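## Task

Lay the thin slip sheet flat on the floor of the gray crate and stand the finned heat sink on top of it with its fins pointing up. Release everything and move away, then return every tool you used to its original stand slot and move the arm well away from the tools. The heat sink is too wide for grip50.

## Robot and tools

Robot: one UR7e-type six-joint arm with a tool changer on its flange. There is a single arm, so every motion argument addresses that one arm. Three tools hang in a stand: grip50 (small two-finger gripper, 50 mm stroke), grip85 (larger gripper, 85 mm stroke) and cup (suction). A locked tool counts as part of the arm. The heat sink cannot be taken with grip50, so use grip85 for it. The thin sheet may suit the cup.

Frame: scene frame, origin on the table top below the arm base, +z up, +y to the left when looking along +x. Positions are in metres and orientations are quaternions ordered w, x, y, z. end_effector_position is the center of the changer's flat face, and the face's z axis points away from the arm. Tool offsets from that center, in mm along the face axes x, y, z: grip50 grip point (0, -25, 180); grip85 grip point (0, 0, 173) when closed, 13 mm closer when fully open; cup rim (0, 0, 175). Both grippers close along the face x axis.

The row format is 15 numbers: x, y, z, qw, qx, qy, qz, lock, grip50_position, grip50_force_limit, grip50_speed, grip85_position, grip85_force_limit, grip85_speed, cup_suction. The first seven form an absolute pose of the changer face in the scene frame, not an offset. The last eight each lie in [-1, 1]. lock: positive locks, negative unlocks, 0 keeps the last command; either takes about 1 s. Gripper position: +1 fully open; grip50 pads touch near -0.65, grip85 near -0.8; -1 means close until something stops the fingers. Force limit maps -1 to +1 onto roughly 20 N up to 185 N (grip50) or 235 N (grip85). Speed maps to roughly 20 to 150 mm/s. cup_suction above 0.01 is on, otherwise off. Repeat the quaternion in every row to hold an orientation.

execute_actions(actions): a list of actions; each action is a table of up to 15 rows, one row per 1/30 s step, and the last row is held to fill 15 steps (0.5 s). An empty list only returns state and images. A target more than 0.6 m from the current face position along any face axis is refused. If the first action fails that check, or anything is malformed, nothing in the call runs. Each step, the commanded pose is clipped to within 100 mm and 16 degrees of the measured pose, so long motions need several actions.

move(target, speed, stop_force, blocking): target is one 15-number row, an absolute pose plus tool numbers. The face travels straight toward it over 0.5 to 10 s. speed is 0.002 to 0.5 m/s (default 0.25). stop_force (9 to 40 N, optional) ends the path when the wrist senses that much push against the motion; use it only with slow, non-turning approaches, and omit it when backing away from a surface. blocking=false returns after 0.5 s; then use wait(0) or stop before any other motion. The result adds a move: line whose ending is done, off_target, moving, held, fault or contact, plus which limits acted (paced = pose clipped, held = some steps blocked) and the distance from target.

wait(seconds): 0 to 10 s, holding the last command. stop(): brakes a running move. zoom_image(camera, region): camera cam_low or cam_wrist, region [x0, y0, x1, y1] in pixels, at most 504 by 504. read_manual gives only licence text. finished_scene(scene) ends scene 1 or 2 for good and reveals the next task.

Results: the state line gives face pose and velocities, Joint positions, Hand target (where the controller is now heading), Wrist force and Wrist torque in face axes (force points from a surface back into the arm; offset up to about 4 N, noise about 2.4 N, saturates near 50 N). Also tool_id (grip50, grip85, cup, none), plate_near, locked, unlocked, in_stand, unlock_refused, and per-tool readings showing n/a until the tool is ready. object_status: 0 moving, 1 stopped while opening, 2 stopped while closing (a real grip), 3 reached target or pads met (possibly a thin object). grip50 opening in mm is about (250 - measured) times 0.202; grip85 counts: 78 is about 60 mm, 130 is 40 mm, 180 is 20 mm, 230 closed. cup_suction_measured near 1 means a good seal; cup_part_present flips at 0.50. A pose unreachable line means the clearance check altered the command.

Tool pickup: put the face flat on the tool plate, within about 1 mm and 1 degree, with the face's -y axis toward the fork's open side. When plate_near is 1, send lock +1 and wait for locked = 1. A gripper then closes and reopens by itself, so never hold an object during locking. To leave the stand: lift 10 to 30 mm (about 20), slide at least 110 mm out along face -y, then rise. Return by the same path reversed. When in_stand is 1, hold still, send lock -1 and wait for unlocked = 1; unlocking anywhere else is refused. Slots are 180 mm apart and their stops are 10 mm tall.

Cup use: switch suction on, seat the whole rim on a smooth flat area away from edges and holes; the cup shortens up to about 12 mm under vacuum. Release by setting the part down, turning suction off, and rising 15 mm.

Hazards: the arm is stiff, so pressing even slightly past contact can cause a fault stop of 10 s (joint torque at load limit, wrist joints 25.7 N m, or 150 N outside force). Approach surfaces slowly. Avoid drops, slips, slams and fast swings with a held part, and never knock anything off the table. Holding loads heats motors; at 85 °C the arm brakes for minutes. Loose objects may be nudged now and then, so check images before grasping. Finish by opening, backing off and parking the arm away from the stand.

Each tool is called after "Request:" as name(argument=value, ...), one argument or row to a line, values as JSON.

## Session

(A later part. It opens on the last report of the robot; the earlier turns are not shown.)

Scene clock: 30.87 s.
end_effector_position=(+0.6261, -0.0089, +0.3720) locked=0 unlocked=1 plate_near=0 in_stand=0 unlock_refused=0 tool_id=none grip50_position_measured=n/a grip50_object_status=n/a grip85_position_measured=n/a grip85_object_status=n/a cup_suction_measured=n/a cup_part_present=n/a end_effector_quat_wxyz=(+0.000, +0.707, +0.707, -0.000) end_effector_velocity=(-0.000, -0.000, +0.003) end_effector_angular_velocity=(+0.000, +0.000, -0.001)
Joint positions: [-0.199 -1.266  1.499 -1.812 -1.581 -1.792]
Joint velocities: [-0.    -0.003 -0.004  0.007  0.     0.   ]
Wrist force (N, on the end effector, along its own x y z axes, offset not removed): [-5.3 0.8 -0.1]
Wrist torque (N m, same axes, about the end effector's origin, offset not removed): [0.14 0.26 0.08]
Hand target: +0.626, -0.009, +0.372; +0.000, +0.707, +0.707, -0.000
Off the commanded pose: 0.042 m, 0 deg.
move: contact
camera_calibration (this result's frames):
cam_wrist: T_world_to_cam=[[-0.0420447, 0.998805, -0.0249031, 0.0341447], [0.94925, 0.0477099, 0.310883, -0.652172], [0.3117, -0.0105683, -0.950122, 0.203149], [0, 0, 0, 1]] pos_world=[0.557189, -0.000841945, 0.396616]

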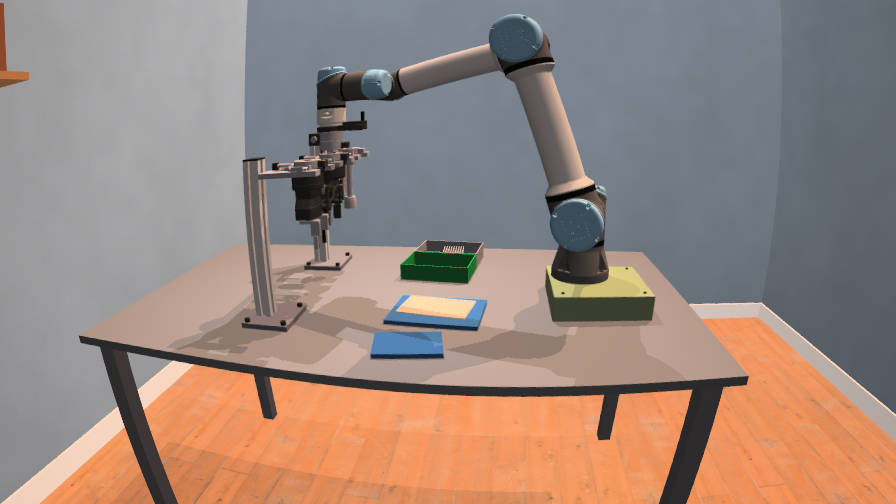

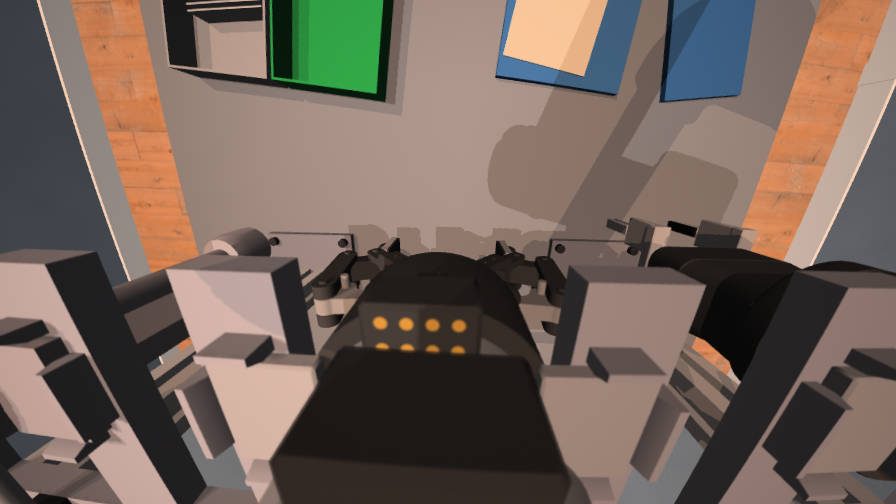

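Request:
move(
  target=[0.53,0.083,0.40,0,1,0,0,0,0,0,0,0,0,0,0],
)

Request:
move(
  target=[0.53,0.083,0.336,0,1,0,0,0,0,0,0,0,0,0,0],
  speed=0.1,
)

Request:
move(
  target=[0.553,0.083,0.336,0,1,0,0,0,0,0,0,0,0,0,0],
  speed=0.006,
  stop_force=10,
)

Request:
move(
  target=[0.553,0.105,0.336,0,1,0,0,0,0,0,0,0,0,0,0],
  speed=0.003,
  stop_force=9,
)

Request:
move(
  target=[0.553,0.083,0.336,0,1,0,0,0,0,0,0,0,0,0,0],
  speed=0.01,
)

Request:
move(
  target=[0.553,0.061,0.336,0,1,0,0,0,0,0,0,0,0,0,0],
  speed=0.003,
  stop_force=9,
)

Scene clock: 43.97 s.
end_effector_position=(+0.5300, +0.0830, +0.3999) locked=0 unlocked=1 plate_near=0 in_stand=0 unlock_refused=0 tool_id=none grip50_position_measured=n/a grip50_object_status=n/a grip85_position_measured=n/a grip85_object_status=n/a cup_suction_measured=n/a cup_part_present=n/a end_effector_quat_wxyz=(-0.000, +1.000, +0.000, -0.000) end_effector_velocity=(-0.001, +0.000, +0.001) end_effector_angular_velocity=(-0.000, -0.002, -0.011)
Joint positions: [-0.063 -1.49   1.701 -1.789 -1.581 -0.086]
Joint velocities: [-0.    -0.003  0.001 -0.     0.     0.011]
Wrist force (N, on the end effector, along its own x y z axes, offset not removed): [-4.2 -1.6 -4.6]
Wrist torque (N m, same axes, about the end effector's origin, offset not removed): [-0.07 0.49 -0.14]
Hand target: +0.530, +0.083, +0.400; -0.000, +1.000, +0.000, -0.000
Off the commanded pose: 0.000 m, 0 deg.
move: done
camera_calibration (this result's frames):
cam_wrist: T_world_to_cam=[[0.998767, 0.0428991, -0.024966, -0.533302], [0.0485382, -0.949306, 0.310584, -0.0137618], [-0.0103765, -0.311413, -0.950218, 0.456304], [0, 0, 0, 1]] pos_world=[0.538048, 0.151913, 0.424548]

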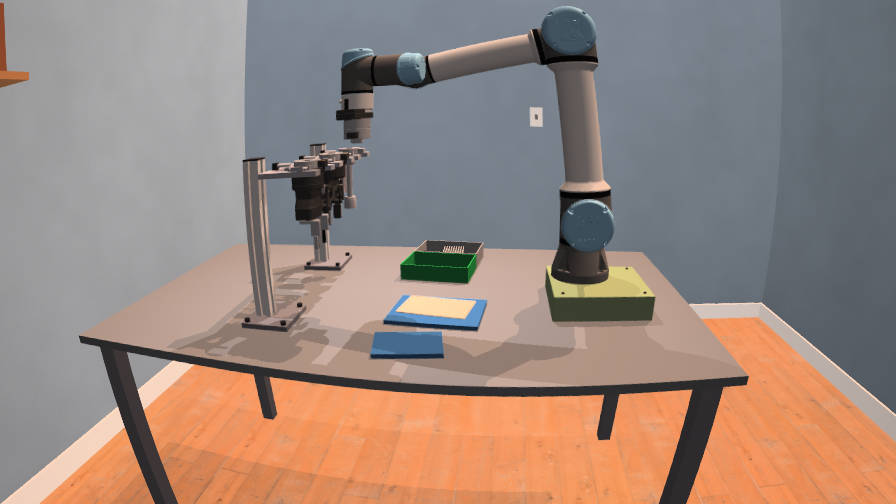

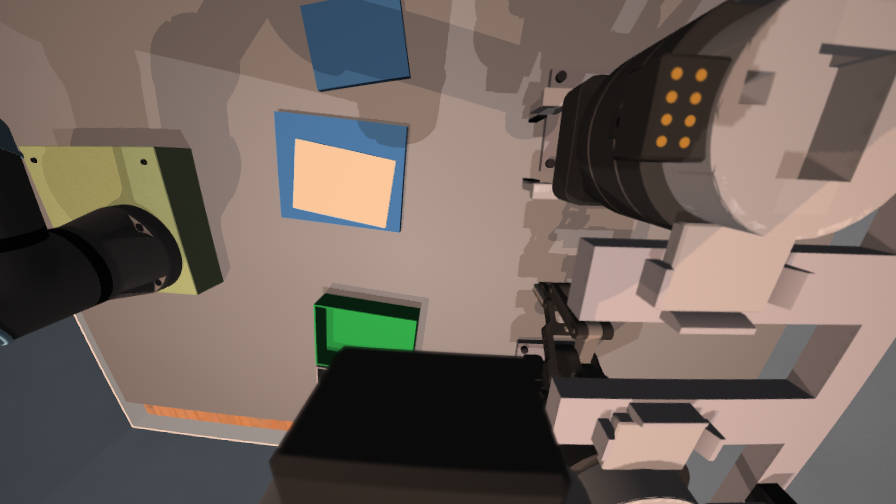

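Scene clock: 45.07 s.
end_effector_position=(+0.5300, +0.0830, +0.3362) locked=0 unlocked=1 plate_near=0 in_stand=0 unlock_refused=0 tool_id=none grip50_position_measured=n/a grip50_object_status=n/a grip85_position_measured=n/a grip85_object_status=n/a cup_suction_measured=n/a cup_part_present=n/a end_effector_quat_wxyz=(+0.000, +1.000, +0.000, -0.000) end_effector_velocity=(+0.000, -0.000, -0.002) end_effector_angular_velocity=(-0.003, +0.001, +0.001)
Joint positions: [-0.065 -1.445  1.821 -1.954 -1.582 -0.087]
Joint velocities: [ 0.001  0.003  0.003 -0.005 -0.003 -0.   ]
Wrist force (N, on the end effector, along its own x y z axes, offset not removed): [-0.6 2.0 -3.7]
Wrist torque (N m, same axes, about the end effector's origin, offset not removed): [0.00 0.05 -0.10]
Hand target: +0.530, +0.083, +0.336; +0.000, +1.000, +0.000, -0.000
Off the commanded pose: 0.000 m, 0 deg.
move: done
camera_calibration (this result's frames):
cam_wrist: T_world_to_cam=[[0.998807, 0.0420475, -0.0248506, -0.534888], [0.0476967, -0.949236, 0.310926, 0.00635808], [-0.0105154, -0.311741, -0.950109, 0.395829], [0, 0, 0, 1]] pos_world=[0.538109, 0.151922, 0.360812]

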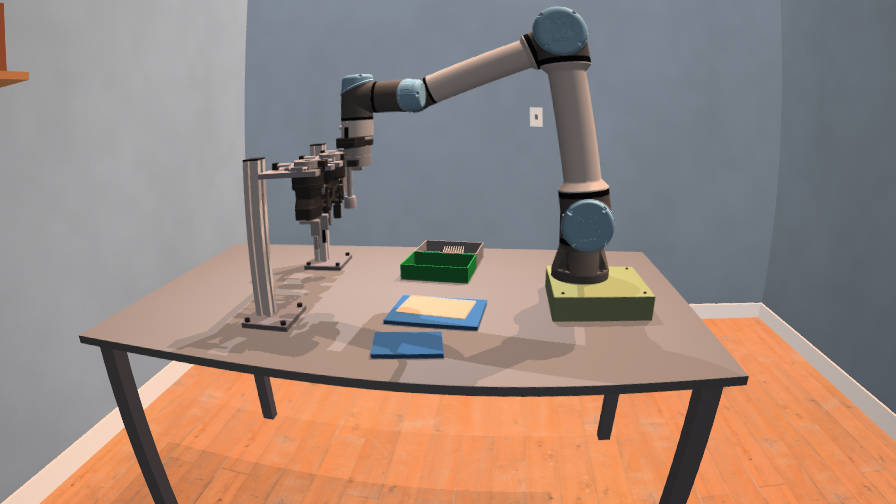

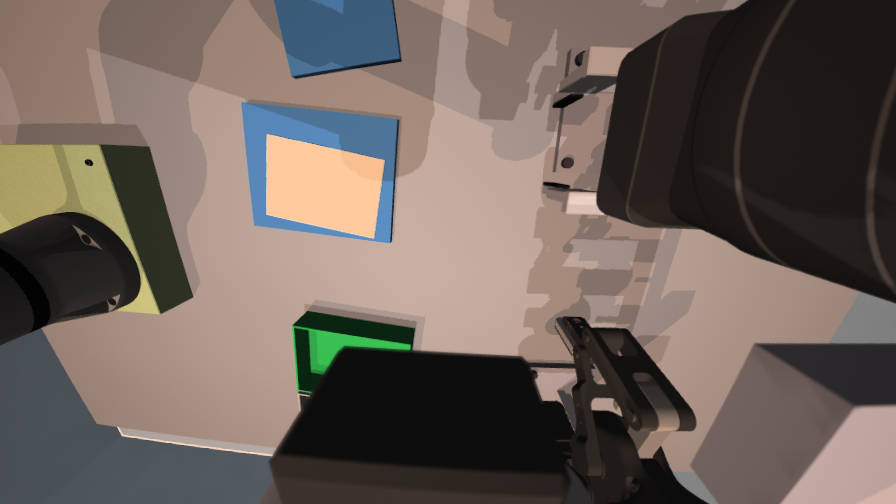

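Scene clock: 49.10 s.
end_effector_position=(+0.5529, +0.0830, +0.3360) locked=0 unlocked=1 plate_near=0 in_stand=0 unlock_refused=0 tool_id=none grip50_position_measured=n/a grip50_object_status=n/a grip85_position_measured=n/a grip85_object_status=n/a cup_suction_measured=n/a cup_part_present=n/a end_effector_quat_wxyz=(-0.000, +1.000, +0.000, -0.000) end_effector_velocity=(+0.001, -0.001, -0.000) end_effector_angular_velocity=(-0.002, +0.001, +0.002)
Joint positions: [-0.061 -1.393  1.76  -1.944 -1.582 -0.083]
Joint velocities: [-0.     0.003 -0.003  0.001 -0.002 -0.002]
Wrist force (N, on the end effector, along its own x y z axes, offset not removed): [-3.2 1.8 -0.5]
Wrist torque (N m, same axes, about the end effector's origin, offset not removed): [0.04 0.09 -0.06]
Hand target: +0.553, +0.083, +0.336; -0.000, +1.000, +0.000, -0.000
Off the commanded pose: 0.000 m, 0 deg.
move: done
camera_calibration (this result's frames):
cam_wrist: T_world_to_cam=[[0.998807, 0.0420463, -0.0248281, -0.557752], [0.0476884, -0.949241, 0.310915, 0.00530719], [-0.010495, -0.311728, -0.950114, 0.395938], [0, 0, 0, 1]] pos_world=[0.560989, 0.151914, 0.360688]

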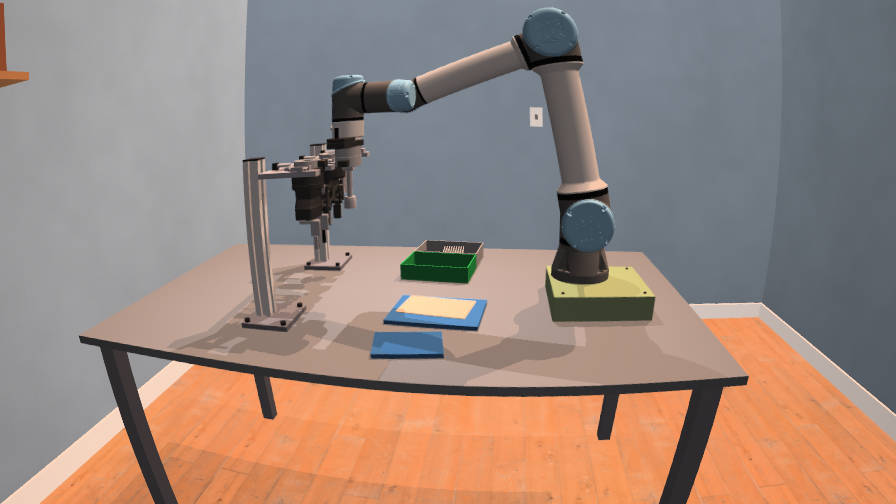

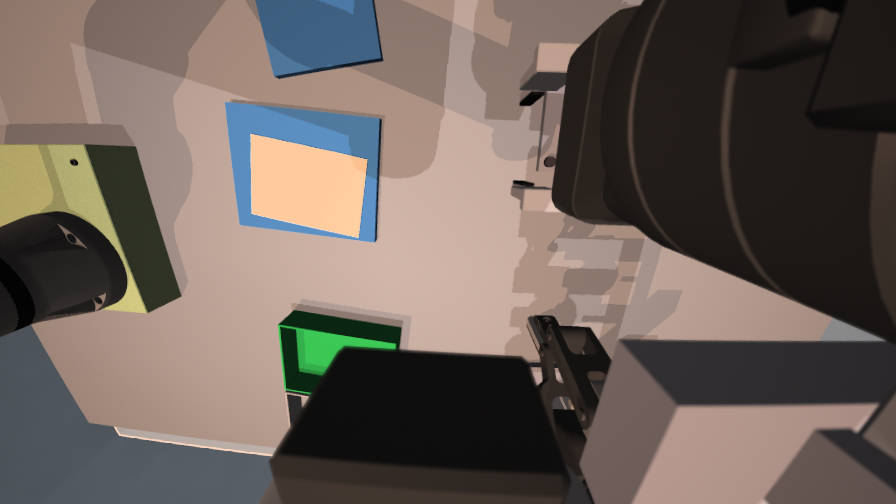

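Scene clock: 50.13 s.
end_effector_position=(+0.5529, +0.0850, +0.3360) locked=0 unlocked=1 plate_near=0 in_stand=0 unlock_refused=0 tool_id=none grip50_position_measured=n/a grip50_object_status=n/a grip85_position_measured=n/a grip85_object_status=n/a cup_suction_measured=n/a cup_part_present=n/a end_effector_quat_wxyz=(+0.000, +1.000, -0.000, -0.000) end_effector_velocity=(+0.000, -0.001, +0.000) end_effector_angular_velocity=(+0.001, -0.001, +0.002)
Joint positions: [-0.057 -1.392  1.759 -1.944 -1.582 -0.079]
Joint velocities: [-0.002 -0.001  0.     0.     0.001 -0.005]
Wrist force (N, on the end effector, along its own x y z axes, offset not removed): [-38.4 10.5 -1.8]
Wrist torque (N m, same axes, about the end effector's origin, offset not removed): [0.18 0.39 0.08]
Hand target: +0.553, +0.085, +0.336; +0.000, +1.000, -0.000, -0.000
Off the commanded pose: 0.020 m, 0 deg.
move: contact
camera_calibration (this result's frames):
cam_wrist: T_world_to_cam=[[0.998804, 0.0419496, -0.0251185, -0.557698], [0.047689, -0.949185, 0.311084, 0.0071814], [-0.0107922, -0.31191, -0.95005, 0.396687], [0, 0, 0, 1]] pos_world=[0.56097, 0.153942, 0.36063]

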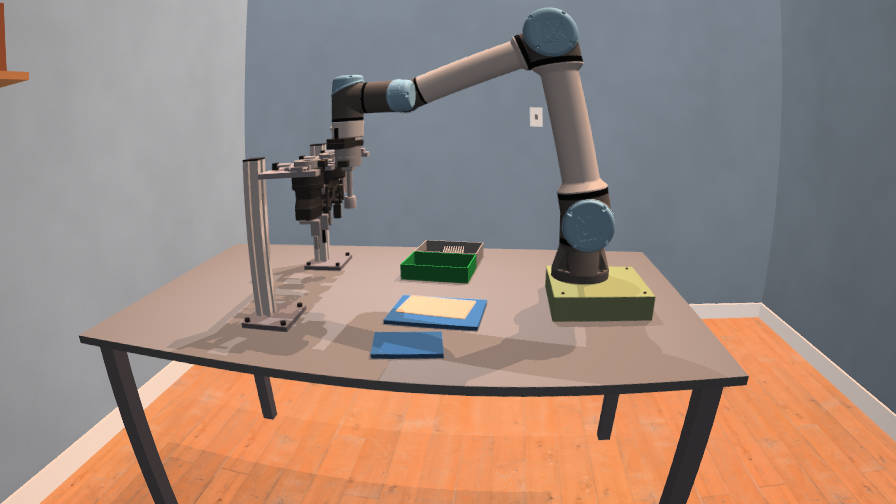

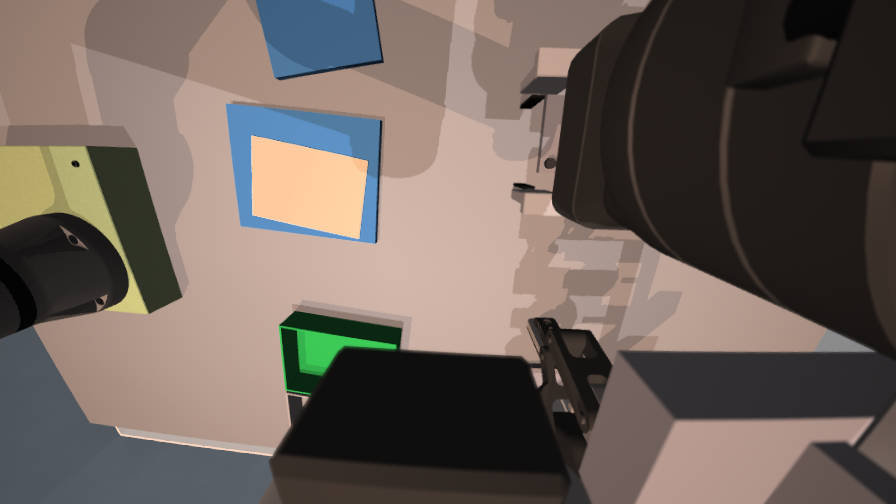

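Scene clock: 50.83 s.
end_effector_position=(+0.5530, +0.0831, +0.3360) locked=0 unlocked=1 plate_near=0 in_stand=0 unlock_refused=0 tool_id=none grip50_position_measured=n/a grip50_object_status=n/a grip85_position_measured=n/a grip85_object_status=n/a cup_suction_measured=n/a cup_part_present=n/a end_effector_quat_wxyz=(+0.000, +1.000, -0.000, -0.000) end_effector_velocity=(+0.000, -0.000, -0.000) end_effector_angular_velocity=(+0.001, +0.000, -0.001)
Joint positions: [-0.061 -1.393  1.759 -1.944 -1.582 -0.083]
Joint velocities: [-0.001  0.     0.    -0.     0.001  0.   ]
Wrist force (N, on the end effector, along its own x y z axes, offset not removed): [-0.1 1.6 -2.4]
Wrist torque (N m, same axes, about the end effector's origin, offset not removed): [0.10 0.05 -0.14]
Hand target: +0.553, +0.083, +0.336; +0.000, +1.000, +0.000, +0.000
Off the commanded pose: 0.000 m, 0 deg.
move: done
camera_calibration (this result's frames):
cam_wrist: T_world_to_cam=[[0.998807, 0.0420439, -0.0248452, -0.557834], [0.0476916, -0.949234, 0.310933, 0.00537259], [-0.010511, -0.311747, -0.950107, 0.395939], [0, 0, 0, 1]] pos_world=[0.561074, 0.151986, 0.360654]

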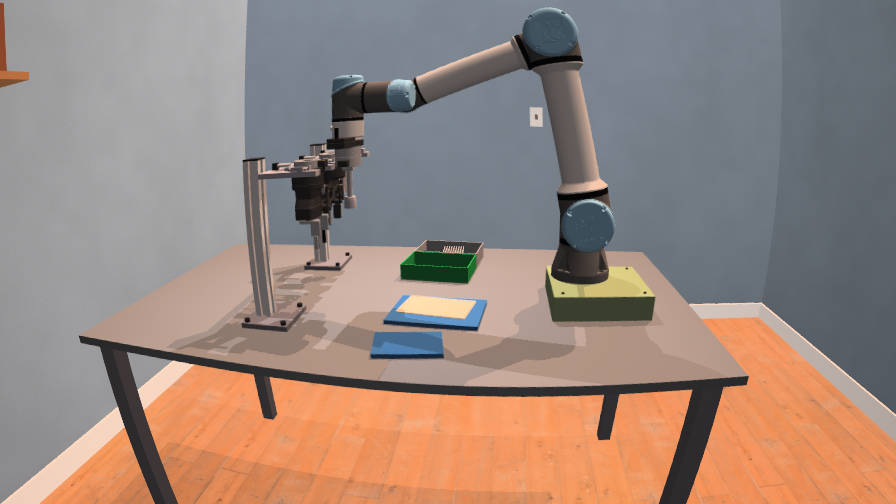

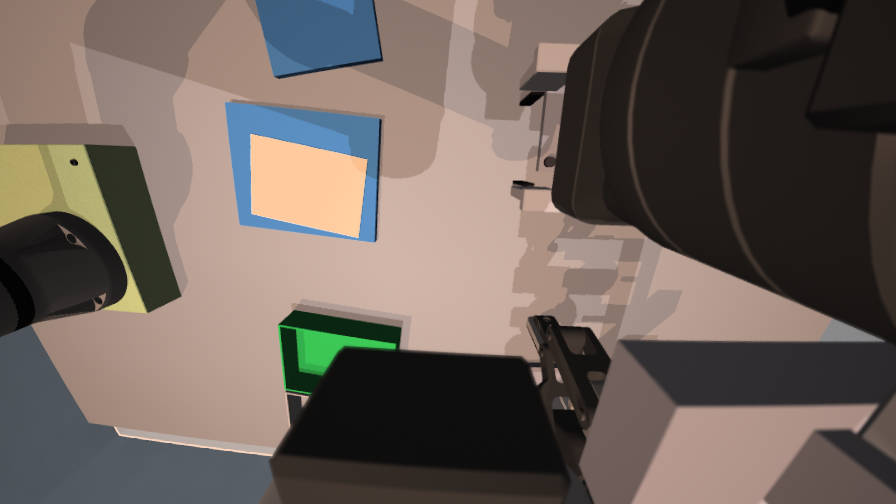

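Scene clock: 57.13 s.
end_effector_position=(+0.5529, +0.0653, +0.3360) locked=0 unlocked=1 plate_near=0 in_stand=0 unlock_refused=0 tool_id=none grip50_position_measured=n/a grip50_object_status=n/a grip85_position_measured=n/a grip85_object_status=n/a cup_suction_measured=n/a cup_part_present=n/a end_effector_quat_wxyz=(-0.000, +1.000, +0.000, -0.000) end_effector_velocity=(-0.000, +0.001, +0.000) end_effector_angular_velocity=(-0.002, -0.000, -0.001)
Joint positions: [-0.094 -1.399  1.766 -1.946 -1.581 -0.116]
Joint velocities: [ 0.003 -0.001 -0.     0.    -0.002  0.004]
Wrist force (N, on the end effector, along its own x y z axes, offset not removed): [-31.7 -3.9 -5.2]
Wrist torque (N m, same axes, about the end effector's origin, offset not removed): [0.04 0.20 0.09]
Hand target: +0.553, +0.065, +0.336; -0.000, +1.000, +0.000, -0.000
Off the commanded pose: 0.004 m, 0 deg.
move: contact
camera_calibration (this result's frames):
cam_wrist: T_world_to_cam=[[0.998801, 0.0421509, -0.024893, -0.557021], [0.047808, -0.949237, 0.310908, -0.0115781], [-0.0105243, -0.311726, -0.950114, 0.390374], [0, 0, 0, 1]] pos_world=[0.561015, 0.134178, 0.360633]

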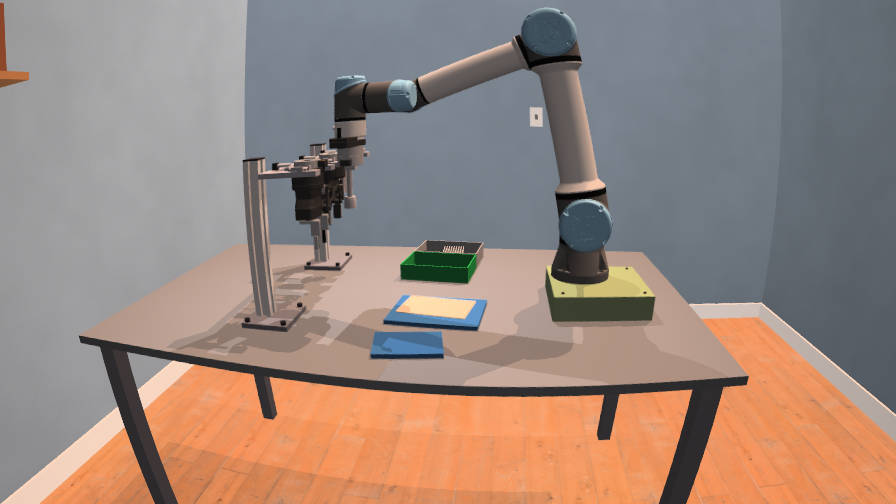

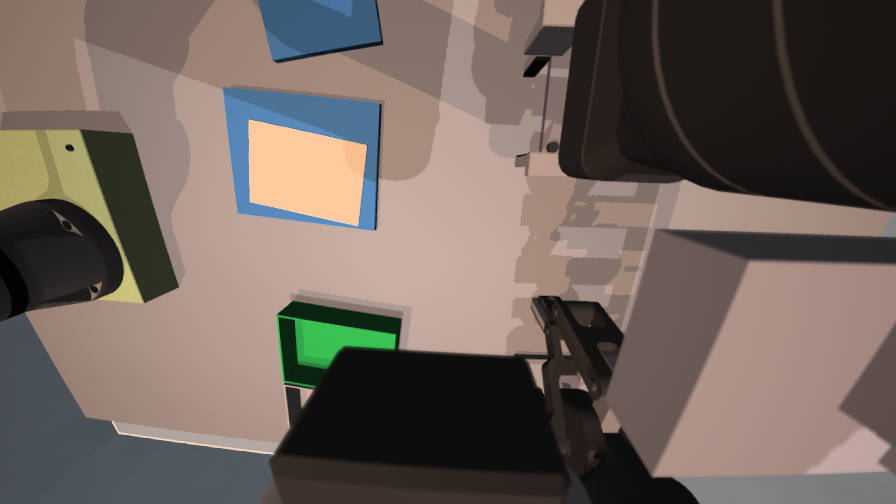

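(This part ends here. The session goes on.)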